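# Stack loose wooden strips onto their matching colour rows

## Task

Take every loose wooden strip lying in the gap between the two rows and set it on the row that shares its colour, lying flat and lined up with the strips beneath it, then release it.

## Robot and tools

Robot: two arms, left_arm and right_arm, each with six revolute joints and a parallel-finger gripper. Loose parts may now and then get a short tug or shove from outside; expect it and recheck.

Frame: all printed hand poses share one scene frame. Its origin sits on the table surface midway between the arms, +z is up, +x points out across the table, and left_arm is on the +y side. The names left and right do not mean image sides. Positions are in metres, orientation is a quaternion in w,x,y,z order. At long reach the printed hand position can be somewhat off from reality. The gripper's fingers extend along its own +z axis and close along its own y axis; the printed point lies between the finger pads, roughly 1 cm short of the tips.

Tool execute_actions. Argument actions is a list holding at most one item, or empty. An empty list ({"actions": []}) only reports the current state. A move item is {"rows": [...], "steps": n} with n from 1 to 15 (default 15); each control step lasts 1/30 s. Each row is used for one step; if there are fewer rows than steps, the final row keeps being used. A wait item is {"steps": n} with no rows, n up to 300; it returns once n steps have elapsed since the previous result, and your own reply time counts toward those steps. Optional pictures (true/false) controls whether camera images come back; by default they do. A refused call sends nothing to the robot.

Row layout: one flat list of 14 numbers for both arms together, always all 14 even if one arm is idle: left_arm waist, shoulder, elbow, wrist pitch, wrist yaw, wrist roll, opening, then the same seven for right_arm. The six joint values are absolute target angles in radians, the same kind of numbers shown in Joint positions. Stated ranges per arm: waist -2.880 to 2.880, shoulder 0.000 to 3.142, elbow 0.000 to 3.019, wrist pitch -1.693 to 1.571, wrist yaw -1.571 to 1.571, wrist roll -2.094 to 2.094. True ends may differ by up to 0.019 rad either way. A call is refused if a target goes beyond a range end by more than 0.019 rad and is also farther out than the current angle. Targets past a real end are clipped to it, and the result may print "joint sent to its limit" (possibly about an earlier, still-running action); absence of that line does not prove there is more room. Opening is an absolute value from -1 (closed) to +1 (fully open, pads 0.094 m apart).

Motion limits: each step, a joint's target is kept within a fixed lead of its measured angle: waist 0.264, shoulder 0.32, elbow 0.276, wrist pitch 0.33, wrist yaw 0.186, wrist roll 0.522 rad. If the targets would move the hand over 70 mm from where it is, all of that arm's targets are pulled back toward the measured angles. Distant goals therefore take several actions. Between calls the arms keep heading to the last row sent, until everything nearly stops or a step is HELD; after that only a new action moves them further. Fingers already opening or closing keep going.

Gripping: grip_measured shows the finger opening on the command scale. Between the extremes, the fingers are driven to where grip_measured would equal your number. To hold a strip, keep commanding below grip_measured: about 0.03 under gives a firm grip, less gives a lighter one. Each gripper reading may carry a fixed error of up to about 1 mm. Pad force tops out around 50 to 62 N (less on some), and weaker on parts thinner than about 2 mm; first contact can spike harder.

Result lines: the state line gives left_arm | right_arm pose. Joint positions and Joint velocities list each arm's joints (rad, rad/s) followed by pad gap (m, m/s). Joint torques give each drive's total output in Joint positions order, with offsets, scale and noise, so they are only a rough load hint. HELD marks steps where your row, fully or partly, was not sent. "joint command not followed" means a clearance check altered or blocked some joint targets; the rest of the row still ran. MOTOR HOT appears from 85 °C; at 100 °C an OVER-TEMPERATURE FAULT drops that arm until it cools, so avoid long holding under load.

Tool zoom_image: camera is "cam_high" or "cam_low"; region is [x0, y0, x1, y1] in pixels of that camera's latest 504x504 image, origin top-left, at most 504 by 504. It returns a closer, more detailed view. Camera calibrations are given in OpenCV conventions and may be slightly off per scene.

Tool finished_scene: scene is the integer number of the current scene. Call it only after strips are placed and released and stable. Replying without any tool call ends everything.

Avoid: knocking or placing anything off the table (fails the task), letting the arms collide or push on each other hard, dropping or slipping strips, slamming into the table or rows, and very hard pressing. Smooth, economical motion is preferred.

Each tool is called after "Call:" in YAML: its name, and indented under it one key for each argument.

## Session

Call:
execute_actions:
  actions: []

Scene clock: 0.00 s of 6000.00 s.
left_arm: end_effector_position=(+0.1996, +0.5605, +0.2664) grip_measured=+1.000 end_effector_quat_wxyz=(+0.690, -0.515, +0.506, +0.058) | right_arm: end_effector_position=(+0.8769, +0.1076, +0.1361) grip_measured=+1.000 end_effector_quat_wxyz=(-0.351, +0.768, -0.357, +0.398)
Joint positions: left_arm=[ 0.72   0.184  0.211 -0.068 -0.089 -0.714  0.094] | right_arm=[ 0.518  2.349  2.06  -0.169  0.156 -1.908  0.094]
Joint velocities: left_arm=[ 0.005  0.005 -0.007 -0.002 -0.051 -0.007  0.   ] | right_arm=[-0.015 -0.015 -0.012 -0.012 -0.022 -0.007  0.   ]
Joint torques (N m, as the arm reports them, + toward a larger angle): no reading
Motor temperatures (°C, as the motors report them): left_arm=[24 31 29 28 27 24] | right_arm=[26 28 30 27 25 23]

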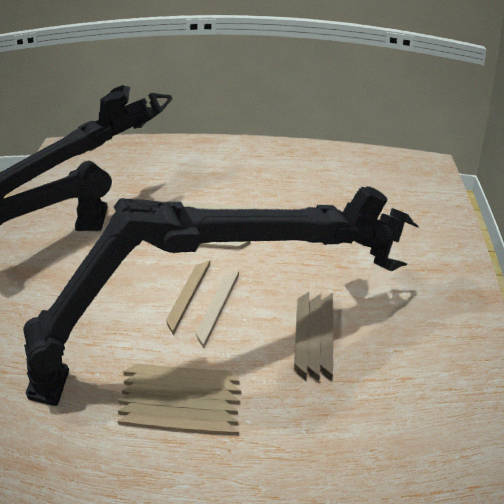

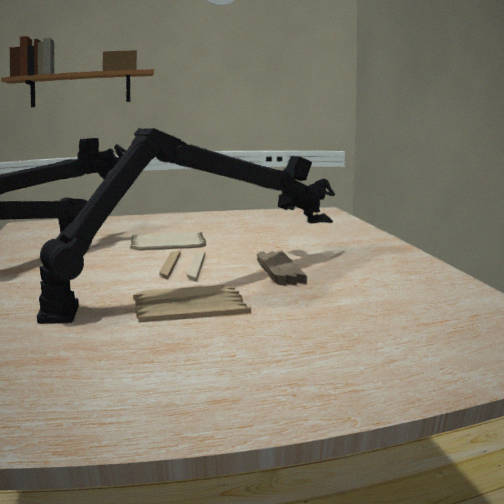

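Call:
zoom_image:
  camera: "cam_high"
  region: [110, 230, 260, 445]

Call:
zoom_image:
  camera: "cam_low"
  region: [110, 220, 270, 330]

Region (110, 230, 260, 445) of cam_high's 504x504 image, scaled by 2.344, with more detail than that image has; it fills the left 352 columns of this view, and the rest is white.

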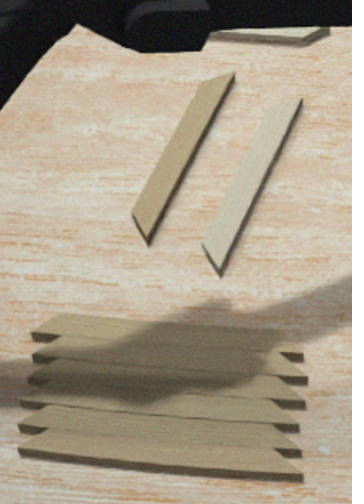

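Region (110, 220, 270, 330) of cam_low's 504x504 image, scaled by 3.150, with more detail than that image has; it fills the top 346 rows of this view, and the rest is white.

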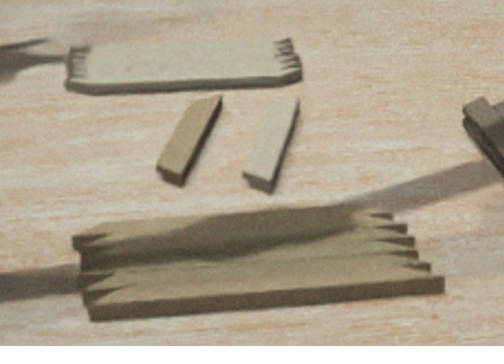

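Call:
zoom_image:
  camera: "cam_high"
  region: [155, 250, 255, 355]

Call:
zoom_image:
  camera: "cam_high"
  region: [110, 350, 255, 445]

Region (155, 250, 255, 355) of cam_high's 504x504 image, scaled by 4.800, with more detail than that image has; it fills the left 480 columns of this view, and the rest is white.

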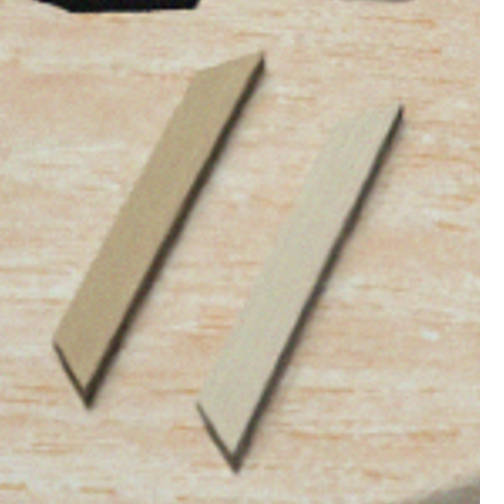

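Region (110, 350, 255, 445) of cam_high's 504x504 image, scaled by 3.476, with more detail than that image has; it fills the top 330 rows of this view, and the rest is white.

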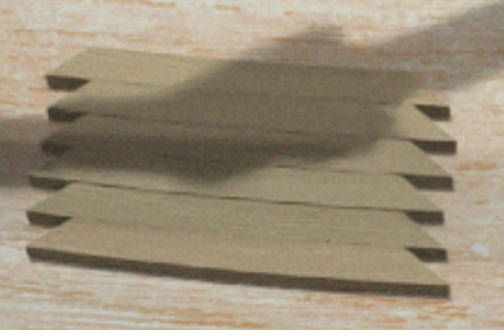

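Call:
execute_actions:
  actions:
    - {"rows": [[0.703,0.202,0.231,-0.099,-0.087,-0.677,0.95,0.526,2.316,2.043,-0.191,0.153,-1.880,0.95],[0.678,0.230,0.261,-0.146,-0.085,-0.622,0.9,0.537,2.274,2.017,-0.224,0.148,-1.837,0.9],[0.645,0.267,0.300,-0.209,-0.081,-0.548,0.85,0.553,2.232,1.983,-0.267,0.142,-1.780,0.85],[0.603,0.313,0.350,-0.287,-0.077,-0.455,0.8,0.572,2.182,1.940,-0.322,0.134,-1.709,0.8],[0.561,0.359,0.399,-0.365,-0.072,-0.363,0.75,0.591,2.131,1.897,-0.376,0.126,-1.637,0.75],[0.511,0.414,0.459,-0.459,-0.067,-0.252,0.7,0.615,2.081,1.846,-0.442,0.117,-1.552,0.7],[0.460,0.469,0.518,-0.552,-0.061,-0.141,0.65,0.638,2.031,1.794,-0.508,0.108,-1.467,0.65],[0.410,0.524,0.577,-0.646,-0.056,-0.030,0.6,0.661,1.981,1.743,-0.573,0.098,-1.381,0.6],[0.360,0.580,0.637,-0.740,-0.051,0.081,0.55,0.684,1.931,1.691,-0.639,0.089,-1.296,0.55],[0.309,0.635,0.696,-0.833,-0.045,0.192,0.5,0.707,1.880,1.640,-0.704,0.080,-1.210,0.5],[0.259,0.690,0.756,-0.927,-0.040,0.302,0.45,0.730,1.830,1.588,-0.770,0.070,-1.125,0.45],[0.209,0.745,0.815,-1.021,-0.035,0.413,0.4,0.753,1.780,1.537,-0.835,0.061,-1.039,0.4],[0.159,0.800,0.874,-1.115,-0.029,0.524,0.35,0.777,1.730,1.485,-0.901,0.051,-0.954,0.35],[0.108,0.856,0.934,-1.208,-0.024,0.635,0.3,0.800,1.688,1.434,-0.966,0.042,-0.868,0.3],[0.066,0.902,0.983,-1.286,-0.020,0.727,0.3,0.819,1.646,1.391,-1.021,0.034,-0.797,0.3]], "steps": 15}
  pictures: false

Call:
execute_actions:
  actions:
    - {"rows": [[0.024,0.948,1.033,-1.364,-0.015,0.820,0.3,0.838,1.612,1.348,-1.075,0.027,-0.726,0.3],[-0.017,0.994,1.082,-1.443,-0.011,0.912,0.3,0.858,1.579,1.305,-1.130,0.019,-0.655,0.3],[-0.051,1.030,1.122,-1.505,-0.007,0.986,0.3,0.873,1.554,1.271,-1.174,0.012,-0.598,0.3],[-0.076,1.058,1.152,-1.552,-0.004,1.042,0.3,0.885,1.529,1.245,-1.206,0.008,-0.555,0.3],[-0.101,1.086,1.181,-1.599,-0.002,1.097,0.3,0.896,1.512,1.219,-1.239,0.003,-0.512,0.3],[-0.118,1.10,1.20,-1.63,0,1.134,0.3,0.904,1.512,1.202,-1.261,0,-0.484,0.3]], "steps": 15}
  pictures: false

Call:
execute_actions:
  actions:
    - {"steps": 12}

Scene clock: 48.47 s of 6000.00 s.
left_arm: end_effector_position=(+0.3100, +0.4172, +0.2532) grip_measured=+0.308 end_effector_quat_wxyz=(+0.242, +0.022, +0.967, +0.075) | right_arm: end_effector_position=(+0.6656, +0.1158, +0.1090) grip_measured=+0.308 end_effector_quat_wxyz=(-0.245, +0.818, -0.495, +0.163)
Joint positions: left_arm=[ 0.15   0.81   0.851 -1.1   -0.03   0.271  0.061] | right_arm=[ 0.637  2.008  1.654 -0.626  0.078 -1.498  0.061]
Joint velocities: left_arm=[-1.421  1.529  1.746 -2.586  0.007  2.703 -0.013] | right_arm=[ 0.542 -0.943 -0.955 -1.033 -0.168  0.901 -0.013]
Joint torques (N m, as the arm reports them, + toward a larger angle): left_arm=[-0.82 -3.12 11.54  1.55  0.31  0.11] | right_arm=[ -0.18 -25.08  10.07   0.93  -0.2    0.05]
Motor temperatures (°C, as the motors report them): left_arm=[24 30 36 28 27 24] | right_arm=[26 35 35 27 25 23]
Steps of this call (steps 1 to 90: nothing new was sent; then 44.97 s passed at rest; steps 91 to 105: all 15 steps of this action). Readings (joint positions):
91: left_arm=[0.719 0.185 0.211 -0.072 -0.089 -0.710] | right_arm=[0.518 2.349 2.058 -0.172 0.156 -1.905]
92: left_arm=[0.715 0.187 0.212 -0.086 -0.089 -0.698] | right_arm=[0.518 2.343 2.051 -0.181 0.154 -1.895]
94: left_arm=[0.684 0.213 0.230 -0.166 -0.088 -0.639] | right_arm=[0.521 2.311 2.003 -0.233 0.145 -1.852]
98: left_arm=[0.515 0.400 0.389 -0.472 -0.069 -0.385] | right_arm=[0.542 2.216 1.880 -0.369 0.125 -1.735]
105: the state above

Scene clock: 48.97 s of 6000.00 s.
left_arm: end_effector_position=(+0.2998, +0.3280, +0.2707) grip_measured=+0.302 end_effector_quat_wxyz=(-0.004, +0.539, +0.842, -0.001) | right_arm: end_effector_position=(+0.3241, +0.0487, +0.1442) grip_measured=+0.302 end_effector_quat_wxyz=(-0.001, +0.712, -0.703, +0.000)
Joint positions: left_arm=[-0.126  1.11   1.153 -1.622 -0.002  1.081  0.061] | right_arm=[ 0.912  1.519  1.194 -1.243  0.001 -0.729  0.061]
Joint velocities: left_arm=[ 0.005 -0.005  0.022 -0.012 -0.022  0.33  -0.001] | right_arm=[ 0.093 -0.581 -0.149 -0.447 -0.066  1.56   0.001]
Joint torques (N m, as the arm reports them, + toward a larger angle): left_arm=[-0.36 -6.07 12.37  0.03  0.14  0.16] | right_arm=[ -3.1  -11.87  11.42   0.93  -0.1    0.04]
Motor temperatures (°C, as the motors report them): left_arm=[24 30 36 28 27 24] | right_arm=[26 35 35 27 25 23]
Steps of this call (steps 1 to 15: all 15 steps of this action). Readings (joint positions):
1: left_arm=[0.103 0.860 0.909 -1.185 -0.025 0.368] | right_arm=[0.656 1.976 1.621 -0.661 0.070 -1.465]
2: left_arm=[0.059 0.908 0.963 -1.267 -0.020 0.465] | right_arm=[0.676 1.945 1.587 -0.697 0.063 -1.432]
4: left_arm=[-0.022 0.994 1.054 -1.413 -0.011 0.653] | right_arm=[0.719 1.882 1.519 -0.768 0.047 -1.365]
8: left_arm=[-0.120 1.102 1.149 -1.585 -0.002 0.925] | right_arm=[0.807 1.748 1.376 -0.929 0.021 -1.215]
15: the state above

Scene clock: 49.37 s of 6000.00 s.
left_arm: end_effector_position=(+0.2997, +0.3280, +0.2707) grip_measured=+0.302 end_effector_quat_wxyz=(-0.004, +0.555, +0.832, -0.001) | right_arm: end_effector_position=(+0.3214, +0.0458, +0.1496) grip_measured=+0.302 end_effector_quat_wxyz=(+0.001, -0.630, +0.777, -0.000)
Joint positions: left_arm=[-0.126  1.11   1.153 -1.622 -0.002  1.118  0.061] | right_arm=[ 0.913  1.505  1.192 -1.256  0.001 -0.508  0.061]
Joint velocities: left_arm=[-0.005 -0.015  0.012  0.007 -0.037 -0.007  0.002] | right_arm=[-0.015  0.005 -0.002 -0.007 -0.051  0.095  0.   ]
Joint torques (N m, as the arm reports them, + toward a larger angle): left_arm=[ 0.44 -6.69 12.31 -0.02  0.2   0.24] | right_arm=[ -2.75 -13.31  10.58   0.1   -0.09   0.02]
Motor temperatures (°C, as the motors report them): left_arm=[24 30 36 28 27 24] | right_arm=[26 35 35 27 25 23]
Steps of this call (steps 1 to 12: the robot went on to your last target). Readings (joint positions):
1: left_arm=[-0.126 1.110 1.153 -1.622 -0.002 1.089] | right_arm=[0.914 1.504 1.192 -1.253 0.001 -0.682]
2: left_arm=[-0.126 1.110 1.153 -1.622 -0.002 1.096] | right_arm=[0.914 1.495 1.192 -1.255 0.001 -0.644]
4: left_arm=[-0.126 1.110 1.153 -1.622 -0.002 1.105] | right_arm=[0.913 1.489 1.192 -1.256 0.001 -0.589]
8: left_arm=[-0.126 1.110 1.153 -1.622 -0.002 1.115] | right_arm=[0.913 1.498 1.192 -1.256 0.001 -0.532]
12: the state above

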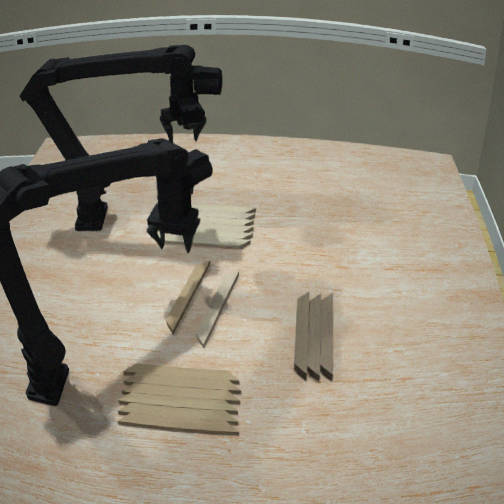

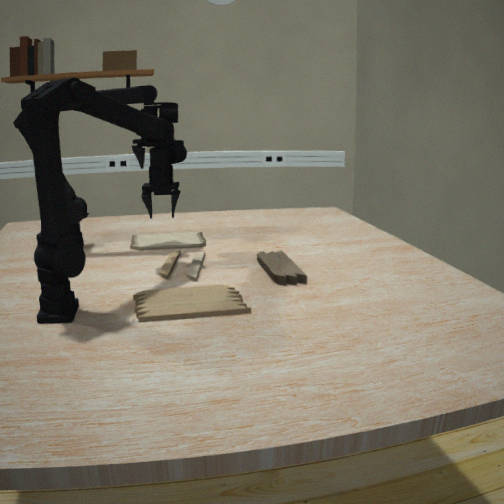

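Descend right to z≈0.04.

Call:
execute_actions:
  actions:
    - {"rows": [[-0.118,1.10,1.20,-1.63,0,1.134,0.3,0.904,1.525,1.18,-1.225,0,-0.47,0.3],[-0.118,1.10,1.20,-1.63,0,1.134,0.3,0.902,1.545,1.157,-1.185,0,-0.47,0.3],[-0.118,1.10,1.20,-1.63,0,1.134,0.3,0.90,1.565,1.134,-1.14,0,-0.47,0.3],[-0.118,1.10,1.20,-1.63,0,1.134,0.3,0.90,1.585,1.111,-1.097,0,-0.47,0.3],[-0.118,1.10,1.20,-1.63,0,1.134,0.3,0.90,1.605,1.088,-1.054,0,-0.47,0.3],[-0.118,1.10,1.20,-1.63,0,1.134,0.3,0.90,1.622,1.068,-1.015,0,-0.47,0.3],[-0.118,1.10,1.20,-1.63,0,1.134,0.3,0.90,1.635,1.053,-0.985,0,-0.47,0.3],[-0.118,1.10,1.20,-1.63,0,1.134,0.3,0.90,1.642,1.045,-0.965,0,-0.47,0.3]], "steps": 15}
  pictures: false

Call:
execute_actions:
  actions:
    - {"steps": 6}

Call:
zoom_image:
  camera: "cam_high"
  region: [145, 240, 255, 355]

Call:
zoom_image:
  camera: "cam_low"
  region: [130, 225, 230, 290]

Scene clock: 53.63 s of 6000.00 s.
left_arm: end_effector_position=(+0.2997, +0.3280, +0.2707) grip_measured=+0.302 end_effector_quat_wxyz=(-0.004, +0.556, +0.831, -0.001) | right_arm: end_effector_position=(+0.3152, +0.0387, +0.0234) grip_measured=+0.302 end_effector_quat_wxyz=(-0.029, -0.618, +0.785, -0.006)
Joint positions: left_arm=[-0.126  1.11   1.153 -1.622 -0.002  1.122  0.061] | right_arm=[ 0.913  1.677  1.027 -0.98   0.001 -0.479  0.061]
Joint velocities: left_arm=[-0.015 -0.024 -0.022 -0.007 -0.022 -0.022  0.   ] | right_arm=[ 0.005 -0.034 -0.007  0.017 -0.037  0.037  0.   ]
Joint torques (N m, as the arm reports them, + toward a larger angle): left_arm=[-0.55 -6.52 12.35  0.26  0.12  0.24] | right_arm=[ -2.9  -18.15   9.68   0.6   -0.1    0.03]
Motor temperatures (°C, as the motors report them): left_arm=[24 30 36 28 27 24] | right_arm=[26 34 35 27 25 23]
Steps of this call (steps 1 to 30: the robot went on to your last target; steps 31 to 90: nothing new was sent; then 0.77 s passed at rest; steps 91 to 105: all 15 steps of this action). Readings (joint positions):
91: left_arm=[-0.126 1.110 1.153 -1.622 -0.002 1.122] | right_arm=[0.913 1.505 1.191 -1.252 0.001 -0.491]
92: left_arm=[-0.126 1.110 1.153 -1.622 -0.002 1.122] | right_arm=[0.913 1.506 1.186 -1.238 0.001 -0.488]
94: left_arm=[-0.126 1.110 1.153 -1.622 -0.002 1.122] | right_arm=[0.913 1.513 1.162 -1.177 0.001 -0.485]
98: left_arm=[-0.126 1.110 1.153 -1.622 -0.002 1.122] | right_arm=[0.913 1.581 1.085 -1.028 0.001 -0.481]
105: the state above

Scene clock: 53.83 s of 6000.00 s.
left_arm: end_effector_position=(+0.2997, +0.3280, +0.2707) grip_measured=+0.302 end_effector_quat_wxyz=(-0.004, +0.556, +0.831, -0.001) | right_arm: end_effector_position=(+0.3173, +0.0411, +0.0299) grip_measured=+0.302 end_effector_quat_wxyz=(-0.018, -0.618, +0.786, -0.004)
Joint positions: left_arm=[-0.126  1.11   1.153 -1.622 -0.002  1.122  0.061] | right_arm=[ 0.913  1.66   1.027 -0.974  0.001 -0.479  0.061]
Joint velocities: left_arm=[-0.015 -0.005 -0.007 -0.002 -0.022  0.007 -0.   ] | right_arm=[-0.015 -0.034  0.012 -0.007  0.022 -0.007  0.001]
Joint torques (N m, as the arm reports them, + toward a larger angle): left_arm=[-0.8  -6.5  12.29  0.26  0.13  0.18] | right_arm=[ -2.84 -16.49   9.94   0.48  -0.11   0.01]
Motor temperatures (°C, as the motors report them): left_arm=[24 30 36 28 27 24] | right_arm=[26 34 35 27 25 23]
Steps of this call (steps 1 to 6: the robot went on to your last target). Readings (joint positions):
1: left_arm=[-0.126 1.110 1.153 -1.622 -0.002 1.122] | right_arm=[0.913 1.674 1.027 -0.977 0.001 -0.479]
2: left_arm=[-0.126 1.110 1.153 -1.622 -0.002 1.122] | right_arm=[0.913 1.671 1.027 -0.975 0.001 -0.479]
4: left_arm=[-0.126 1.110 1.153 -1.622 -0.002 1.122] | right_arm=[0.913 1.664 1.027 -0.974 0.001 -0.479]
6: the state above

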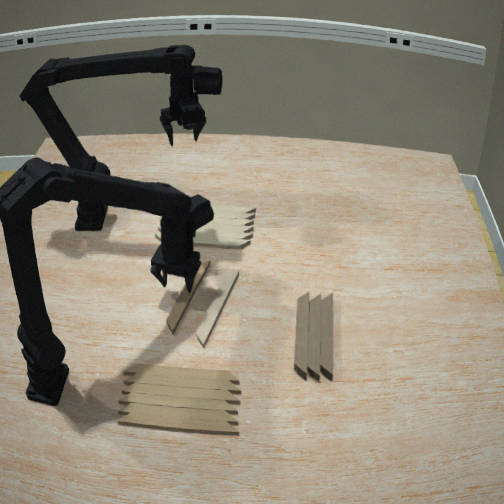

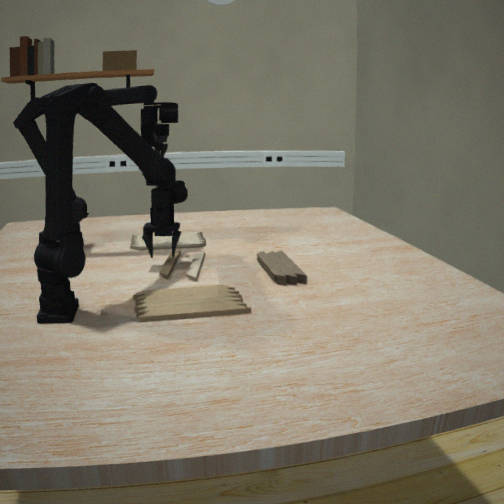

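Region (145, 240, 255, 355) of cam_high's 504x504 image, scaled by 4.383, with more detail than that image has; it fills the left 482 columns of this view, and the rest is white.

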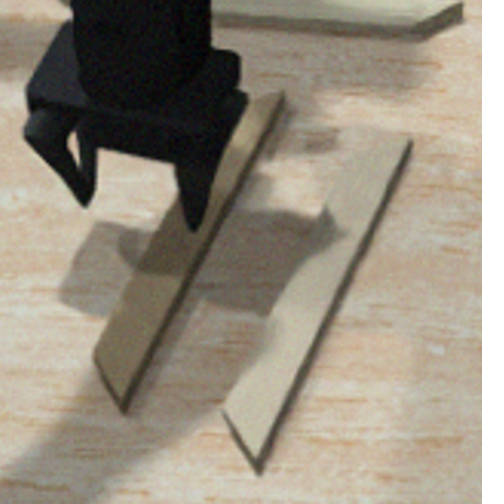

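Region (130, 225, 230, 290) of cam_low's 504x504 image, scaled by 5.040, with more detail than that image has; it fills the top 328 rows of this view, and the rest is white.

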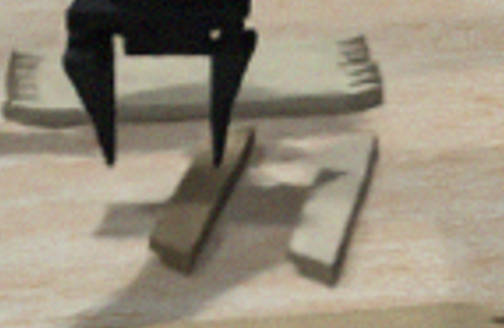

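Call:
execute_actions:
  actions:
    - {"rows": [[-0.118,1.10,1.20,-1.63,0,1.134,0.3,0.893,1.65,1.05,-0.96,0,-0.49,0.3],[-0.118,1.10,1.20,-1.63,0,1.134,0.3,0.885,1.655,1.055,-0.95,0,-0.50,0.3],[-0.118,1.10,1.20,-1.63,0,1.134,0.3,0.878,1.66,1.06,-0.94,0,-0.51,0.3],[-0.118,1.10,1.20,-1.63,0,1.134,0.3,0.872,1.665,1.06,-0.93,0,-0.52,0.3],[-0.118,1.10,1.20,-1.63,0,1.134,0.3,0.872,1.67,1.06,-0.925,0,-0.52,0.3],[-0.118,1.10,1.20,-1.63,0,1.134,0.3,0.872,1.675,1.06,-0.92,0,-0.52,0.3],[-0.118,1.10,1.20,-1.63,0,1.134,0.3,0.872,1.68,1.06,-0.915,0,-0.52,0.3],[-0.118,1.10,1.20,-1.63,0,1.134,0.3,0.872,1.685,1.06,-0.91,0,-0.52,0.3],[-0.118,1.10,1.20,-1.63,0,1.134,0.3,0.872,1.69,1.06,-0.905,0,-0.52,0.3],[-0.118,1.10,1.20,-1.63,0,1.134,0.3,0.872,1.695,1.06,-0.90,0,-0.52,0.3],[-0.118,1.10,1.20,-1.63,0,1.134,0.3,0.872,1.70,1.06,-0.895,0,-0.52,0.3],[-0.118,1.10,1.20,-1.63,0,1.134,0.3,0.872,1.705,1.06,-0.89,0,-0.52,0.3]], "steps": 15}
  pictures: false

Call:
execute_actions:
  actions:
    - {"steps": 8}

Call:
zoom_image:
  camera: "cam_high"
  region: [145, 240, 255, 355]

Scene clock: 72.07 s of 6000.00 s.
left_arm: end_effector_position=(+0.2997, +0.3280, +0.2707) grip_measured=+0.302 end_effector_quat_wxyz=(-0.004, +0.556, +0.831, -0.001) | right_arm: end_effector_position=(+0.3376, +0.0420, +0.0157) grip_measured=+0.302 end_effector_quat_wxyz=(+0.001, -0.617, +0.787, -0.000)
Joint positions: left_arm=[-0.126  1.11   1.153 -1.622 -0.002  1.122  0.061] | right_arm=[ 0.879  1.694  1.027 -0.901  0.001 -0.51   0.061]
Joint velocities: left_arm=[-0.005 -0.015  0.022  0.007  0.022  0.007 -0.001] | right_arm=[-0.005  0.112 -0.007  0.032 -0.007 -0.007 -0.   ]
Joint torques (N m, as the arm reports them, + toward a larger angle): left_arm=[-0.89 -6.07 12.18  0.29  0.13  0.19] | right_arm=[ -2.74 -15.19  11.12   0.54  -0.1   -0.15]
Motor temperatures (°C, as the motors report them): left_arm=[24 30 36 28 27 24] | right_arm=[26 32 33 27 25 23]
Steps of this call (steps 1 to 30: the robot went on to your last target; steps 31 to 90: nothing new was sent; then 14.73 s passed at rest; steps 91 to 105: all 15 steps of this action). Readings (joint positions):
91: left_arm=[-0.126 1.110 1.153 -1.622 -0.002 1.122] | right_arm=[0.912 1.659 1.027 -0.973 0.001 -0.479]
92: left_arm=[-0.126 1.110 1.153 -1.622 -0.002 1.122] | right_arm=[0.911 1.659 1.027 -0.970 0.001 -0.481]
94: left_arm=[-0.126 1.110 1.153 -1.622 -0.002 1.122] | right_arm=[0.904 1.659 1.027 -0.956 0.001 -0.490]
98: left_arm=[-0.126 1.110 1.153 -1.622 -0.002 1.122] | right_arm=[0.883 1.661 1.027 -0.930 0.001 -0.502]
105: the state above

Scene clock: 72.33 s of 6000.00 s.
left_arm: end_effector_position=(+0.2997, +0.3280, +0.2707) grip_measured=+0.302 end_effector_quat_wxyz=(-0.004, +0.556, +0.831, -0.001) | right_arm: end_effector_position=(+0.3372, +0.0417, +0.0127) grip_measured=+0.302 end_effector_quat_wxyz=(-0.001, -0.618, +0.786, -0.000)
Joint positions: left_arm=[-0.126  1.11   1.153 -1.622 -0.002  1.122  0.061] | right_arm=[ 0.879  1.701  1.027 -0.899  0.001 -0.511  0.061]
Joint velocities: left_arm=[-0.015 -0.005 -0.012 -0.002 -0.022  0.037 -0.   ] | right_arm=[-0.005  0.005  0.002  0.002 -0.066  0.007  0.   ]
Joint torques (N m, as the arm reports them, + toward a larger angle): left_arm=[-0.01 -6.2  12.16  0.07  0.18  0.18] | right_arm=[ -2.58 -15.47  11.04   0.56  -0.11  -0.17]
Motor temperatures (°C, as the motors report them): left_arm=[24 30 36 28 27 24] | right_arm=[26 32 33 27 25 23]
Steps of this call (steps 1 to 8: the robot went on to your last target). Readings (joint positions):
1: left_arm=[-0.126 1.110 1.153 -1.622 -0.002 1.122] | right_arm=[0.879 1.698 1.027 -0.900 0.001 -0.510]
2: left_arm=[-0.126 1.110 1.153 -1.622 -0.002 1.122] | right_arm=[0.879 1.700 1.027 -0.900 0.001 -0.510]
4: left_arm=[-0.126 1.110 1.153 -1.622 -0.002 1.122] | right_arm=[0.879 1.701 1.027 -0.900 0.001 -0.511]
8: the state above

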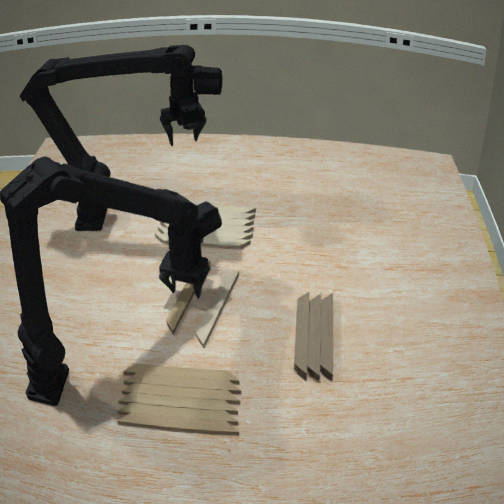

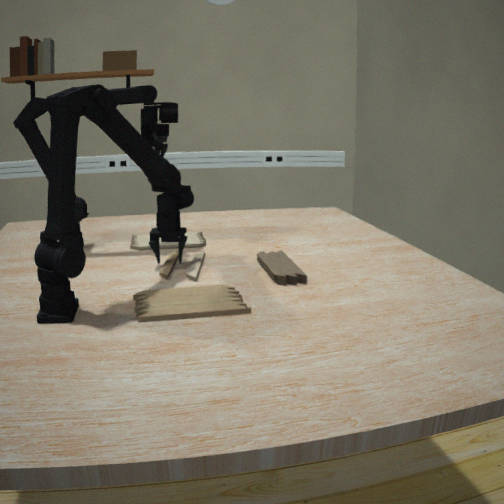

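Region (145, 240, 255, 355) of cam_high's 504x504 image, scaled by 4.383, with more detail than that image has; it fills the left 482 columns of this view, and the rest is white.

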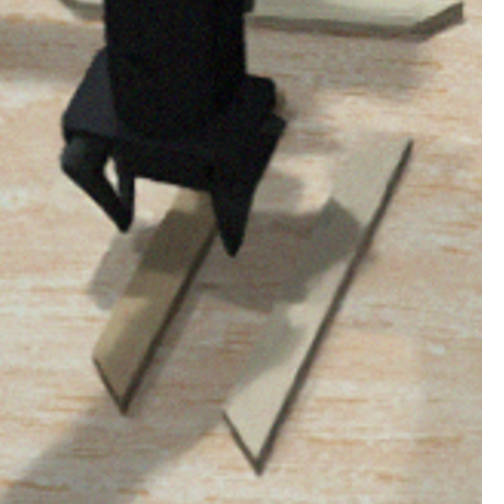

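Call:
zoom_image:
  camera: "cam_high"
  region: [110, 355, 250, 440]

Call:
zoom_image:
  camera: "cam_high"
  region: [145, 195, 265, 255]

Region (110, 355, 250, 440) of cam_high's 504x504 image, scaled by 3.600, with more detail than that image has; it fills the top 306 rows of this view, and the rest is white.

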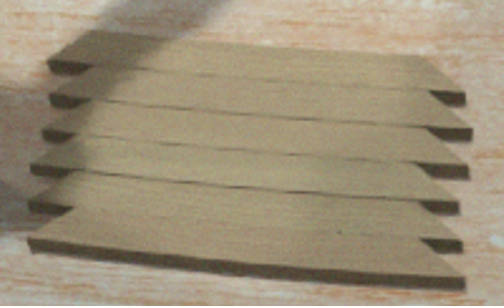

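Region (145, 195, 265, 255) of cam_high's 504x504 image, scaled by 4.200, with more detail than that image has.

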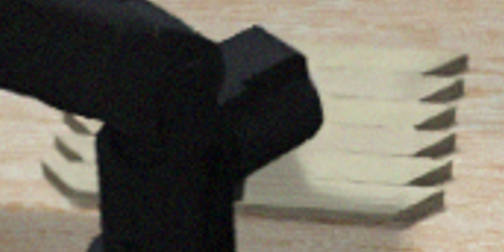

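Call:
execute_actions:
  actions:
    - {"rows": [[-0.118,1.10,1.20,-1.63,0,1.134,0.3,0.872,1.71,1.06,-0.886,0,-0.52,0.3],[-0.118,1.10,1.20,-1.63,0,1.134,0.3,0.872,1.715,1.06,-0.882,0,-0.52,0.3],[-0.118,1.10,1.20,-1.63,0,1.134,0.3,0.872,1.72,1.06,-0.878,0,-0.52,0.25],[-0.118,1.10,1.20,-1.63,0,1.134,0.3,0.872,1.72,1.06,-0.878,0,-0.52,0.17],[-0.118,1.10,1.20,-1.63,0,1.134,0.3,0.872,1.72,1.06,-0.878,0,-0.52,0.09],[-0.118,1.10,1.20,-1.63,0,1.134,0.3,0.872,1.72,1.06,-0.878,0,-0.52,0.01],[-0.118,1.10,1.20,-1.63,0,1.134,0.3,0.872,1.72,1.06,-0.878,0,-0.52,-0.07],[-0.118,1.10,1.20,-1.63,0,1.134,0.3,0.872,1.72,1.06,-0.878,0,-0.52,-0.15],[-0.118,1.10,1.20,-1.63,0,1.134,0.3,0.872,1.72,1.06,-0.878,0,-0.52,-0.23],[-0.118,1.10,1.20,-1.63,0,1.134,0.3,0.872,1.72,1.06,-0.878,0,-0.52,-0.30],[-0.118,1.10,1.20,-1.63,0,1.134,0.3,0.872,1.72,1.06,-0.878,0,-0.52,-0.36],[-0.118,1.10,1.20,-1.63,0,1.134,0.3,0.872,1.72,1.06,-0.878,0,-0.52,-0.40],[-0.118,1.10,1.20,-1.63,0,1.134,0.3,0.872,1.72,1.06,-0.878,0,-0.52,-0.43],[-0.118,1.10,1.20,-1.63,0,1.134,0.3,0.872,1.72,1.06,-0.878,0,-0.52,-0.46],[-0.118,1.10,1.20,-1.63,0,1.134,0.3,0.872,1.72,1.06,-0.878,0,-0.52,-0.48]], "steps": 15}
  pictures: false

Call:
execute_actions:
  actions:
    - {"steps": 5}
  pictures: false

Call:
execute_actions:
  actions:
    - {"rows": [[-0.118,1.10,1.20,-1.63,0,1.134,0.3,0.872,1.705,1.07,-0.895,0,-0.52,-0.48],[-0.118,1.10,1.20,-1.63,0,1.134,0.3,0.872,1.688,1.08,-0.92,0,-0.52,-0.48],[-0.118,1.10,1.20,-1.63,0,1.134,0.3,0.872,1.668,1.09,-0.95,0,-0.52,-0.48],[-0.118,1.10,1.20,-1.63,0,1.134,0.3,0.872,1.646,1.10,-0.985,0,-0.52,-0.48],[-0.118,1.10,1.20,-1.63,0,1.134,0.3,0.872,1.624,1.11,-1.02,0,-0.52,-0.48],[-0.118,1.10,1.20,-1.63,0,1.134,0.3,0.872,1.604,1.12,-1.05,0,-0.52,-0.48],[-0.118,1.10,1.20,-1.63,0,1.134,0.3,0.872,1.59,1.13,-1.075,0,-0.52,-0.48],[-0.118,1.10,1.20,-1.63,0,1.134,0.3,0.872,1.58,1.13,-1.09,0,-0.52,-0.48],[-0.118,1.10,1.20,-1.63,0,1.134,0.3,0.867,1.578,1.128,-1.09,0,-0.516,-0.48],[-0.118,1.10,1.20,-1.63,0,1.134,0.3,0.851,1.571,1.120,-1.09,0,-0.503,-0.48],[-0.118,1.10,1.20,-1.63,0,1.134,0.3,0.826,1.560,1.109,-1.09,0,-0.484,-0.48],[-0.118,1.10,1.20,-1.63,0,1.134,0.3,0.793,1.547,1.095,-1.09,0,-0.458,-0.48],[-0.118,1.10,1.20,-1.63,0,1.134,0.3,0.754,1.530,1.077,-1.09,0,-0.427,-0.48],[-0.118,1.10,1.20,-1.63,0,1.134,0.3,0.708,1.511,1.057,-1.09,0,-0.391,-0.48],[-0.118,1.10,1.20,-1.63,0,1.134,0.3,0.659,1.490,1.034,-1.09,0,-0.352,-0.48]], "steps": 15}
  pictures: false

Call:
execute_actions:
  actions:
    - {"rows": [[-0.123,1.105,1.22,-1.627,0,1.14,0.3,0.606,1.467,1.010,-1.09,0,-0.311,-0.48],[-0.136,1.119,1.24,-1.618,0,1.14,0.3,0.550,1.444,0.986,-1.09,0,-0.267,-0.48],[-0.157,1.141,1.26,-1.603,0,1.14,0.3,0.494,1.420,0.960,-1.09,0,-0.223,-0.48],[-0.185,1.171,1.28,-1.585,0,1.14,0.3,0.437,1.396,0.935,-1.09,0,-0.178,-0.48],[-0.219,1.206,1.30,-1.562,0,1.14,0.3,0.381,1.373,0.910,-1.09,0,-0.134,-0.48],[-0.258,1.247,1.32,-1.536,0,1.14,0.3,0.328,1.350,0.886,-1.09,0,-0.093,-0.48],[-0.300,1.292,1.34,-1.507,0,1.14,0.3,0.279,1.329,0.863,-1.09,0,-0.054,-0.48],[-0.346,1.339,1.36,-1.476,0,1.14,0.3,0.233,1.310,0.843,-1.09,0,-0.018,-0.48],[-0.393,1.389,1.38,-1.444,0,1.14,0.3,0.194,1.293,0.825,-1.09,0,0.013,-0.48],[-0.442,1.44,1.40,-1.412,0,1.14,0.3,0.161,1.280,0.811,-1.09,0,0.039,-0.48],[-0.490,1.491,1.42,-1.379,0,1.14,0.3,0.136,1.269,0.800,-1.09,0,0.058,-0.48],[-0.537,1.541,1.44,-1.347,0,1.14,0.3,0.120,1.262,0.792,-1.09,0,0.071,-0.48],[-0.583,1.588,1.44,-1.316,0,1.14,0.3,0.115,1.26,0.79,-1.09,0,0.075,-0.48],[-0.625,1.633,1.44,-1.287,0,1.14,0.3,0.115,1.26,0.79,-1.09,0,0.075,-0.48],[-0.664,1.674,1.44,-1.261,0,1.14,0.3,0.115,1.26,0.79,-1.09,0,0.075,-0.48]], "steps": 15}
  pictures: false

Call:
execute_actions:
  actions:
    - {"rows": [[-0.698,1.709,1.44,-1.238,0,1.14,0.3,0.115,1.26,0.79,-1.09,0,0.075,-0.48],[-0.726,1.739,1.44,-1.220,0,1.14,0.3,0.115,1.26,0.79,-1.09,0,0.075,-0.48],[-0.747,1.761,1.44,-1.205,0,1.14,0.3,0.115,1.265,0.786,-1.08,0,0.075,-0.48],[-0.760,1.775,1.44,-1.196,0,1.14,0.3,0.115,1.273,0.78,-1.065,0,0.075,-0.48],[-0.765,1.78,1.44,-1.193,0,1.14,0.3,0.115,1.282,0.772,-1.047,0,0.075,-0.48],[-0.765,1.78,1.42,-1.19,0,1.14,0.3,0.115,1.292,0.764,-1.028,0,0.075,-0.48],[-0.765,1.785,1.40,-1.18,0,1.14,0.3,0.115,1.302,0.756,-1.009,0,0.075,-0.48],[-0.765,1.793,1.39,-1.165,0,1.14,0.3,0.115,1.312,0.748,-0.99,0,0.075,-0.48],[-0.765,1.803,1.38,-1.145,0,1.14,0.3,0.115,1.322,0.74,-0.971,0,0.075,-0.48],[-0.765,1.813,1.37,-1.125,0,1.14,0.3,0.115,1.331,0.732,-0.953,0,0.075,-0.48],[-0.765,1.823,1.36,-1.105,0,1.14,0.3,0.115,1.339,0.725,-0.937,0,0.075,-0.48],[-0.765,1.833,1.35,-1.085,0,1.14,0.3,0.115,1.346,0.72,-0.923,0,0.075,-0.48],[-0.765,1.843,1.34,-1.065,0,1.14,0.3,0.115,1.351,0.715,-0.912,0,0.075,-0.48],[-0.765,1.852,1.33,-1.048,0,1.14,0.3,0.115,1.355,0.712,-0.905,0,0.075,-0.48],[-0.765,1.86,1.322,-1.035,0,1.14,0.3,0.115,1.355,0.712,-0.905,0,0.075,-0.48]], "steps": 15}
  pictures: false

Call:
execute_actions:
  actions:
    - {"steps": 12}

Call:
zoom_image:
  camera: "cam_high"
  region: [110, 345, 250, 440]

Call:
zoom_image:
  camera: "cam_high"
  region: [165, 250, 275, 355]

Call:
zoom_image:
  camera: "cam_low"
  region: [120, 225, 260, 325]

Scene clock: 100.20 s of 6000.00 s.
left_arm: end_effector_position=(+0.2997, +0.3280, +0.2707) grip_measured=+0.302 end_effector_quat_wxyz=(-0.004, +0.556, +0.831, -0.001) | right_arm: end_effector_position=(+0.3386, +0.0432, +0.0094) grip_measured=-0.453 end_effector_quat_wxyz=(+0.001, -0.618, +0.786, -0.000)
Joint positions: left_arm=[-0.126  1.11   1.153 -1.622 -0.002  1.122  0.061] | right_arm=[ 0.879  1.709  1.027 -0.887  0.001 -0.512  0.026]
Joint velocities: left_arm=[-0.005 -0.005 -0.002 -0.002 -0.037 -0.037 -0.   ] | right_arm=[ 0.005 -0.015 -0.002  0.012  0.007 -0.051 -0.017]
Joint torques (N m, as the arm reports them, + toward a larger angle): left_arm=[-0.1  -6.61 12.39  0.06  0.1   0.23] | right_arm=[ -2.52 -14.84  11.01   0.63  -0.1   -0.15]
Motor temperatures (°C, as the motors report them): left_arm=[24 30 37 28 27 24] | right_arm=[26 32 34 27 25 23]
Steps of this call (steps 1 to 15: the robot went on to your last target; steps 16 to 90: nothing new was sent; then 24.37 s passed at rest; steps 91 to 105: all 15 steps of this action). Readings (joint positions):
91: left_arm=[-0.126 1.110 1.153 -1.622 -0.002 1.122] | right_arm=[0.879 1.701 1.027 -0.898 0.001 -0.511]
92: left_arm=[-0.126 1.110 1.153 -1.622 -0.002 1.122] | right_arm=[0.879 1.701 1.027 -0.896 0.001 -0.511]
94: left_arm=[-0.126 1.110 1.153 -1.622 -0.002 1.122] | right_arm=[0.879 1.703 1.027 -0.891 0.001 -0.511]
98: left_arm=[-0.126 1.110 1.153 -1.622 -0.002 1.122] | right_arm=[0.879 1.708 1.027 -0.887 0.001 -0.512]
105: the state above

Scene clock: 100.37 s of 6000.00 s.
left_arm: end_effector_position=(+0.2997, +0.3280, +0.2707) grip_measured=+0.302 end_effector_quat_wxyz=(-0.004, +0.556, +0.831, -0.001) | right_arm: end_effector_position=(+0.3386, +0.0432, +0.0094) grip_measured=-0.456 end_effector_quat_wxyz=(+0.001, -0.618, +0.786, -0.000)
Joint positions: left_arm=[-0.126  1.11   1.153 -1.622 -0.002  1.122  0.061] | right_arm=[ 0.879  1.709  1.027 -0.887  0.001 -0.512  0.026]
Joint velocities: left_arm=[-0.024 -0.005 -0.017  0.002  0.037  0.066 -0.001] | right_arm=[-0.005 -0.015  0.007  0.017  0.007 -0.007 -0.001]
Joint torques (N m, as the arm reports them, + toward a larger angle): left_arm=[-0.25 -6.31 12.28  0.09  0.1   0.15] | right_arm=[ -2.39 -14.76  11.04   0.59  -0.1   -0.15]
Motor temperatures (°C, as the motors report them): left_arm=[24 30 37 28 27 24] | right_arm=[26 32 34 27 25 23]
Steps of this call (steps 1 to 5: the robot went on to your last target). Readings (joint positions):
1: left_arm=[-0.126 1.110 1.153 -1.622 -0.002 1.122] | right_arm=[0.879 1.709 1.027 -0.887 0.001 -0.512]
2: left_arm=[-0.126 1.110 1.153 -1.622 -0.002 1.122] | right_arm=[0.879 1.709 1.027 -0.887 0.001 -0.512]
4: left_arm=[-0.126 1.110 1.153 -1.622 -0.002 1.122] | right_arm=[0.879 1.709 1.027 -0.887 0.001 -0.512]
5: the state above

Scene clock: 100.87 s of 6000.00 s.
left_arm: end_effector_position=(+0.2997, +0.3280, +0.2707) grip_measured=+0.302 end_effector_quat_wxyz=(-0.004, +0.556, +0.831, -0.001) | right_arm: end_effector_position=(+0.3506, +0.0048, +0.0907) grip_measured=-0.456 end_effector_quat_wxyz=(+0.007, -0.562, +0.827, +0.002)
Joint positions: left_arm=[-0.126  1.11   1.153 -1.622 -0.002  1.122  0.061] | right_arm=[ 0.795  1.536  1.061 -1.081 -0.003 -0.456  0.026]
Joint velocities: left_arm=[-0.005 -0.015  0.012  0.007 -0.11   0.051  0.   ] | right_arm=[-1.109 -0.454 -0.085 -0.017  0.037  0.549 -0.   ]
Joint torques (N m, as the arm reports them, + toward a larger angle): left_arm=[-0.34 -5.87 12.41  0.27  0.15  0.14] | right_arm=[ -6.49 -15.42   7.27  -0.1    0.08   0.04]
Motor temperatures (°C, as the motors report them): left_arm=[24 30 37 28 27 24] | right_arm=[26 32 34 27 25 23]
Steps of this call (steps 1 to 15: all 15 steps of this action). Readings (joint positions):
1: left_arm=[-0.126 1.110 1.153 -1.622 -0.002 1.122] | right_arm=[0.879 1.709 1.027 -0.887 0.001 -0.512]
2: left_arm=[-0.126 1.110 1.153 -1.622 -0.002 1.122] | right_arm=[0.879 1.709 1.028 -0.892 0.001 -0.512]
4: left_arm=[-0.126 1.110 1.153 -1.622 -0.002 1.122] | right_arm=[0.879 1.706 1.033 -0.927 0.001 -0.512]
8: left_arm=[-0.126 1.110 1.153 -1.622 -0.002 1.122] | right_arm=[0.879 1.659 1.050 -1.038 0.001 -0.512]
15: the state above

Scene clock: 101.37 s of 6000.00 s.
left_arm: end_effector_position=(+0.4137, +0.1710, +0.2370) grip_measured=+0.302 end_effector_quat_wxyz=(+0.042, +0.692, +0.721, +0.017) | right_arm: end_effector_position=(+0.3500, -0.2685, +0.0885) grip_measured=-0.456 end_effector_quat_wxyz=(-0.001, -0.016, +1.000, -0.002)
Joint positions: left_arm=[-0.472  1.441  1.355 -1.394 -0.002  1.126  0.061] | right_arm=[ 0.09   1.266  0.782 -1.089  0.004 -0.     0.026]
Joint velocities: left_arm=[-0.952  1.05   0.022  0.637  0.022  0.081  0.001] | right_arm=[-0.005 -0.142 -0.071  0.007 -0.037  0.476 -0.001]
Joint torques (N m, as the arm reports them, + toward a larger angle): left_arm=[-1.33 -9.37 11.42  0.43  0.1   0.12] | right_arm=[ 0.49 -8.99 10.03  0.27 -0.19 -0.03]
Motor temperatures (°C, as the motors report them): left_arm=[24 30 37 28 27 24] | right_arm=[26 32 34 27 25 23]
Steps of this call (steps 1 to 15: all 15 steps of this action). Readings (joint positions):
1: left_arm=[-0.126 1.110 1.154 -1.622 -0.002 1.122] | right_arm=[0.753 1.521 1.055 -1.081 -0.003 -0.435]
2: left_arm=[-0.127 1.110 1.158 -1.622 -0.002 1.123] | right_arm=[0.706 1.505 1.044 -1.081 -0.003 -0.412]
4: left_arm=[-0.135 1.117 1.180 -1.619 -0.002 1.125] | right_arm=[0.601 1.471 1.011 -1.081 -0.003 -0.359]
8: left_arm=[-0.234 1.197 1.278 -1.553 -0.002 1.126] | right_arm=[0.367 1.394 0.913 -1.081 -0.002 -0.224]
15: the state above

Scene clock: 101.87 s of 6000.00 s.
left_arm: end_effector_position=(+0.3934, +0.0009, +0.0390) grip_measured=+0.302 end_effector_quat_wxyz=(-0.012, +0.800, +0.600, -0.002) | right_arm: end_effector_position=(+0.3524, -0.2638, +0.0415) grip_measured=-0.456 end_effector_quat_wxyz=(+0.002, +0.009, +1.000, -0.001)
Joint positions: left_arm=[-0.795  1.854  1.333 -1.074 -0.001  1.128  0.061] | right_arm=[ 0.104  1.35   0.712 -0.929  0.002  0.065  0.026]
Joint velocities: left_arm=[ 0.103  0.063 -0.222  0.466 -0.037 -0.007 -0.001] | right_arm=[ 0.005  0.269 -0.256  0.12  -0.022 -0.007  0.   ]
Joint torques (N m, as the arm reports them, + toward a larger angle): left_arm=[  0.1  -14.03   7.98   0.55   0.21   0.17] | right_arm=[ -1.09 -10.62   9.65   0.83  -0.18  -0.02]
Motor temperatures (°C, as the motors report them): left_arm=[24 30 37 28 27 24] | right_arm=[26 32 34 27 25 23]
Steps of this call (steps 1 to 15: all 15 steps of this action). Readings (joint positions):
1: left_arm=[-0.504 1.477 1.355 -1.372 -0.002 1.126] | right_arm=[0.092 1.263 0.782 -1.089 0.004 0.013]
2: left_arm=[-0.536 1.514 1.355 -1.351 -0.002 1.126] | right_arm=[0.095 1.263 0.782 -1.089 0.003 0.024]
4: left_arm=[-0.599 1.587 1.355 -1.308 -0.002 1.126] | right_arm=[0.101 1.264 0.781 -1.087 0.003 0.039]
8: left_arm=[-0.721 1.729 1.357 -1.218 -0.002 1.126] | right_arm=[0.104 1.275 0.767 -1.033 0.003 0.055]
15: the state above

Scene clock: 102.27 s of 6000.00 s.
left_arm: end_effector_position=(+0.4047, +0.0118, +0.0340) grip_measured=+0.302 end_effector_quat_wxyz=(-0.005, +0.791, +0.612, -0.001) | right_arm: end_effector_position=(+0.3371, -0.2643, +0.0252) grip_measured=-0.456 end_effector_quat_wxyz=(-0.018, +0.011, +1.000, -0.002)
Joint positions: left_arm=[-0.765  1.855  1.32  -1.045 -0.001  1.128  0.061] | right_arm=[ 0.104  1.371  0.677 -0.914  0.002  0.067  0.026]
Joint velocities: left_arm=[-0.005 -0.015  0.012 -0.012 -0.022  0.095 -0.   ] | right_arm=[-0.015  0.005  0.012 -0.007  0.037  0.007 -0.001]
Joint torques (N m, as the arm reports them, + toward a larger angle): left_arm=[ -0.78 -13.92   7.63   0.83   0.15   0.21] | right_arm=[ -1.03 -10.7   11.12   0.52  -0.09   0.02]
Motor temperatures (°C, as the motors report them): left_arm=[24 30 37 28 27 24] | right_arm=[26 32 34 27 25 23]
Steps of this call (steps 1 to 12: the robot went on to your last target). Readings (joint positions):
1: left_arm=[-0.790 1.855 1.326 -1.062 -0.001 1.128] | right_arm=[0.104 1.359 0.703 -0.927 0.002 0.065]
2: left_arm=[-0.785 1.855 1.321 -1.055 -0.001 1.128] | right_arm=[0.104 1.367 0.693 -0.927 0.002 0.065]
4: left_arm=[-0.774 1.855 1.320 -1.050 -0.001 1.128] | right_arm=[0.104 1.377 0.676 -0.927 0.002 0.066]
8: left_arm=[-0.765 1.855 1.320 -1.045 -0.001 1.128] | right_arm=[0.104 1.373 0.677 -0.917 0.002 0.067]
12: the state above

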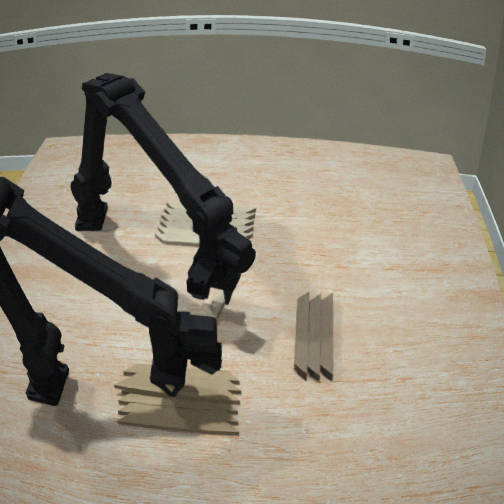

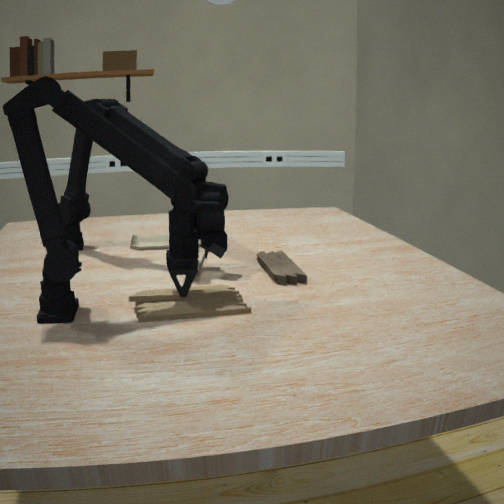

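Region (110, 345, 250, 440) of cam_high's 504x504 image, scaled by 3.600, with more detail than that image has; it fills the top 342 rows of this view, and the rest is white.

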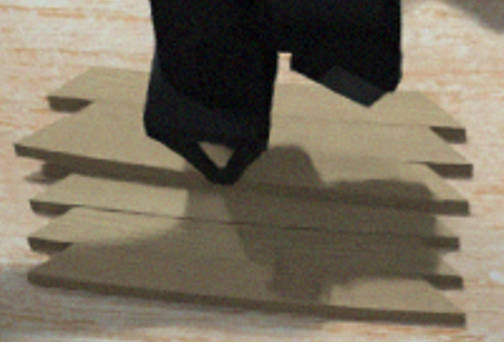

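Region (165, 250, 275, 355) of cam_high's 504x504 image, scaled by 4.582, with more detail than that image has; it fills the top 481 rows of this view, and the rest is white.

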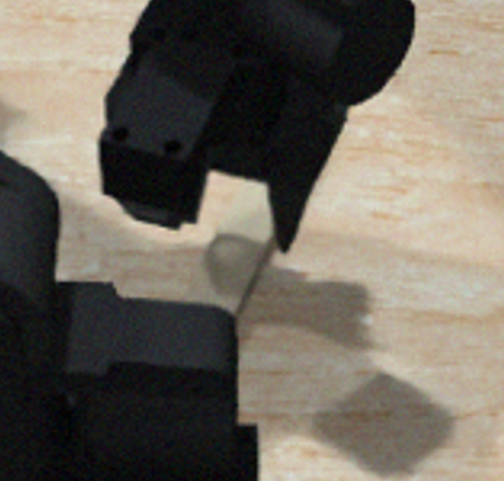

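Region (120, 225, 260, 325) of cam_low's 504x504 image, scaled by 3.600, with more detail than that image has; it fills the top 360 rows of this view, and the rest is white.

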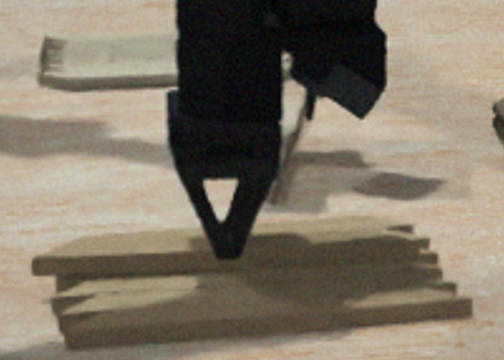

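Call:
execute_actions:
  actions:
    - {"rows": [[-0.765,1.866,1.316,-1.025,0,1.14,0.3,0.122,1.36,0.72,-0.90,0,0.08,-0.49],[-0.765,1.873,1.311,-1.012,0,1.14,0.3,0.13,1.36,0.728,-0.895,0,0.082,-0.49],[-0.765,1.88,1.306,-0.999,0,1.14,0.3,0.138,1.36,0.735,-0.89,0,0.085,-0.49],[-0.765,1.887,1.301,-0.986,0,1.14,0.3,0.145,1.36,0.735,-0.885,0,0.085,-0.49],[-0.765,1.894,1.297,-0.973,0,1.14,0.3,0.145,1.36,0.735,-0.885,0,0.085,-0.49],[-0.765,1.901,1.293,-0.963,0,1.14,0.3,0.145,1.36,0.735,-0.885,0,0.085,-0.49]], "steps": 15}

Call:
zoom_image:
  camera: "cam_high"
  region: [110, 345, 250, 440]

Call:
zoom_image:
  camera: "cam_low"
  region: [120, 265, 260, 325]

Scene clock: 114.40 s of 6000.00 s.
left_arm: end_effector_position=(+0.4070, +0.0099, +0.0121) grip_measured=+0.302 end_effector_quat_wxyz=(+0.004, +0.791, +0.612, +0.001) | right_arm: end_effector_position=(+0.3452, -0.2541, +0.0273) grip_measured=-0.456 end_effector_quat_wxyz=(-0.004, -0.001, +1.000, -0.001)
Joint positions: left_arm=[-0.765  1.882  1.294 -0.974 -0.001  1.128  0.061] | right_arm=[ 0.136  1.371  0.684 -0.893  0.002  0.076  0.026]
Joint velocities: left_arm=[-0.005 -0.005 -0.007  0.007 -0.022  0.022 -0.001] | right_arm=[-0.005 -0.015  0.002 -0.027  0.022 -0.051  0.001]
Joint torques (N m, as the arm reports them, + toward a larger angle): left_arm=[ -1.13 -13.87   7.2    0.89   0.2    0.24] | right_arm=[ -1.05 -10.9   12.51   0.58  -0.1    0.02]
Motor temperatures (°C, as the motors report them): left_arm=[24 31 35 28 27 24] | right_arm=[26 31 34 27 25 23]
Steps of this call (steps 1 to 30: the robot went on to your last target; steps 31 to 90: nothing new was sent; then 8.63 s passed at rest; steps 91 to 105: all 15 steps of this action). Readings (joint positions):
91: left_arm=[-0.765 1.855 1.320 -1.043 -0.001 1.128] | right_arm=[0.104 1.371 0.677 -0.912 0.002 0.068]
92: left_arm=[-0.765 1.855 1.319 -1.038 -0.001 1.128] | right_arm=[0.106 1.371 0.677 -0.911 0.002 0.069]
94: left_arm=[-0.765 1.855 1.314 -1.018 -0.001 1.128] | right_arm=[0.114 1.371 0.678 -0.903 0.002 0.072]
98: left_arm=[-0.765 1.864 1.302 -0.980 -0.001 1.128] | right_arm=[0.134 1.371 0.683 -0.895 0.002 0.074]
105: the state above

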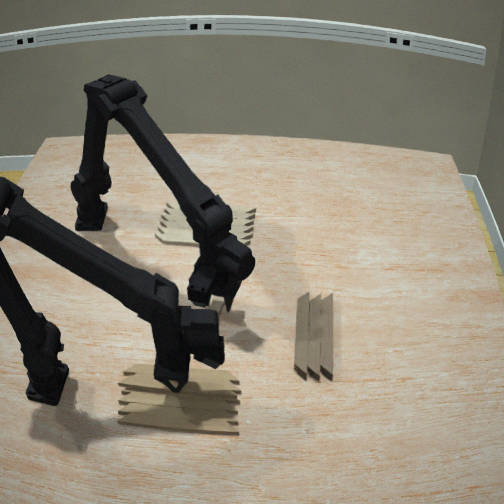

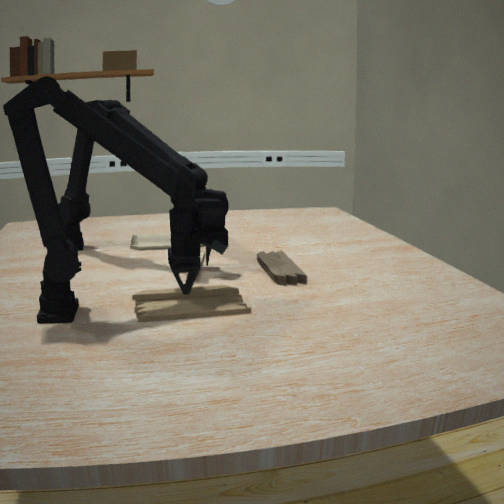

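Region (110, 345, 250, 440) of cam_high's 504x504 image, scaled by 3.600, with more detail than that image has; it fills the top 342 rows of this view, and the rest is white.

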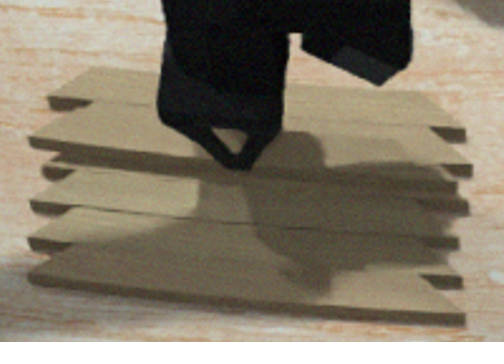

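Region (120, 265, 260, 325) of cam_low's 504x504 image, scaled by 3.600, with more detail than that image has; it fills the top 216 rows of this view, and the rest is white.

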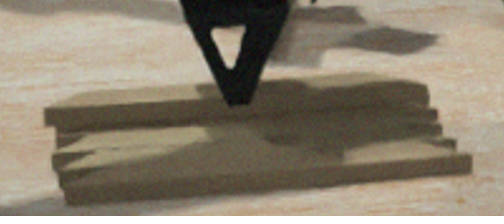

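Call:
execute_actions:
  actions:
    - {"rows": [[-0.765,1.906,1.293,-0.961,0,1.14,0.3,0.145,1.372,0.735,-0.878,0,0.085,-0.49],[-0.765,1.910,1.293,-0.959,0,1.14,0.3,0.145,1.38,0.735,-0.87,0,0.085,-0.49],[-0.765,1.913,1.293,-0.957,0,1.14,0.25,0.145,1.387,0.735,-0.862,0,0.085,-0.49],[-0.765,1.913,1.293,-0.957,0,1.14,0.17,0.145,1.393,0.735,-0.855,0,0.085,-0.49],[-0.765,1.913,1.293,-0.957,0,1.14,0.09,0.145,1.398,0.735,-0.849,0,0.085,-0.49],[-0.765,1.913,1.293,-0.957,0,1.14,0.01,0.145,1.402,0.735,-0.845,0,0.085,-0.49],[-0.765,1.913,1.293,-0.957,0,1.14,-0.07,0.145,1.402,0.735,-0.845,0,0.085,-0.49],[-0.765,1.913,1.293,-0.957,0,1.14,-0.15,0.145,1.402,0.735,-0.845,0,0.085,-0.49],[-0.765,1.913,1.293,-0.957,0,1.14,-0.23,0.145,1.402,0.735,-0.845,0,0.085,-0.49],[-0.765,1.913,1.293,-0.957,0,1.14,-0.30,0.145,1.402,0.735,-0.845,0,0.085,-0.49],[-0.765,1.913,1.293,-0.957,0,1.14,-0.35,0.145,1.402,0.735,-0.845,0,0.085,-0.49],[-0.765,1.913,1.293,-0.957,0,1.14,-0.39,0.145,1.402,0.735,-0.845,0,0.085,-0.49],[-0.765,1.913,1.293,-0.957,0,1.14,-0.42,0.145,1.402,0.735,-0.845,0,0.085,-0.49],[-0.765,1.913,1.293,-0.957,0,1.14,-0.45,0.145,1.402,0.735,-0.845,0,0.085,-0.49],[-0.765,1.913,1.293,-0.957,0,1.14,-0.475,0.145,1.402,0.735,-0.845,0,0.085,-0.49]], "steps": 15}

Call:
zoom_image:
  camera: "cam_high"
  region: [110, 345, 250, 440]

Call:
zoom_image:
  camera: "cam_high"
  region: [145, 195, 265, 255]

Scene clock: 123.77 s of 6000.00 s.
left_arm: end_effector_position=(+0.4078, +0.0092, +0.0097) grip_measured=-0.446 end_effector_quat_wxyz=(+0.005, +0.791, +0.612, +0.002) | right_arm: end_effector_position=(+0.3539, -0.2534, +0.0227) grip_measured=-0.456 end_effector_quat_wxyz=(+0.006, -0.000, +1.000, -0.000)
Joint positions: left_arm=[-0.765  1.887  1.294 -0.967 -0.001  1.128  0.026] | right_arm=[ 0.136  1.39   0.688 -0.856  0.001  0.077  0.026]
Joint velocities: left_arm=[-0.015  0.005 -0.022 -0.002 -0.037 -0.051 -0.017] | right_arm=[-0.005 -0.034  0.012  0.007 -0.007 -0.037 -0.001]
Joint torques (N m, as the arm reports them, + toward a larger angle): left_arm=[ -1.7  -12.4    7.26   0.89   0.15   0.2 ] | right_arm=[-1.27 -8.74 12.17  0.74 -0.09  0.01]
Motor temperatures (°C, as the motors report them): left_arm=[24 32 34 28 27 24] | right_arm=[26 31 35 27 25 23]
Steps of this call (steps 1 to 15: the robot went on to your last target; steps 16 to 90: nothing new was sent; then 5.87 s passed at rest; steps 91 to 105: all 15 steps of this action). Readings (joint positions):
91: left_arm=[-0.765 1.882 1.294 -0.972 -0.001 1.128] | right_arm=[0.136 1.371 0.684 -0.892 0.002 0.076]
92: left_arm=[-0.765 1.882 1.294 -0.972 -0.001 1.128] | right_arm=[0.136 1.371 0.684 -0.889 0.002 0.076]
94: left_arm=[-0.765 1.883 1.294 -0.969 -0.001 1.128] | right_arm=[0.136 1.373 0.684 -0.878 0.002 0.077]
98: left_arm=[-0.765 1.886 1.294 -0.967 -0.001 1.128] | right_arm=[0.136 1.389 0.685 -0.859 0.001 0.077]
105: the state above

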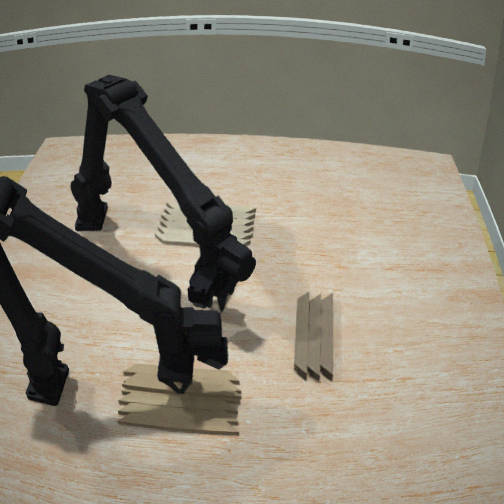

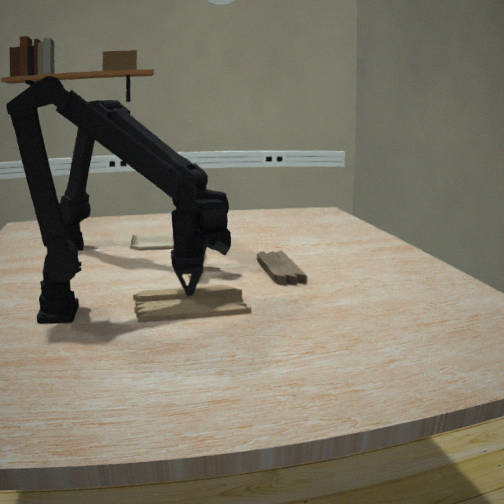

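Region (110, 345, 250, 440) of cam_high's 504x504 image, scaled by 3.600, with more detail than that image has; it fills the top 342 rows of this view, and the rest is white.

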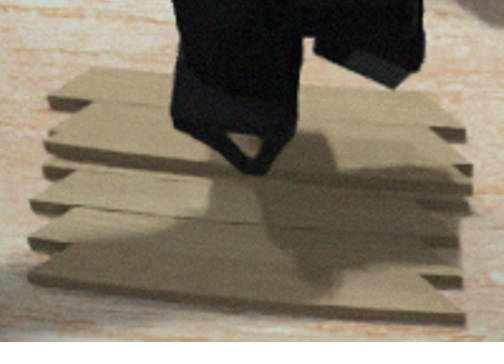

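Region (145, 195, 265, 255) of cam_high's 504x504 image, scaled by 4.200, with more detail than that image has.

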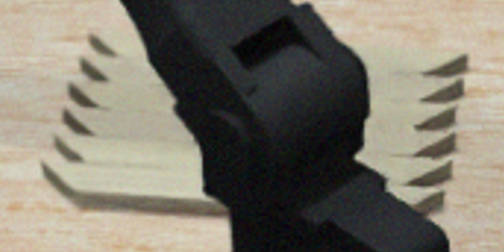

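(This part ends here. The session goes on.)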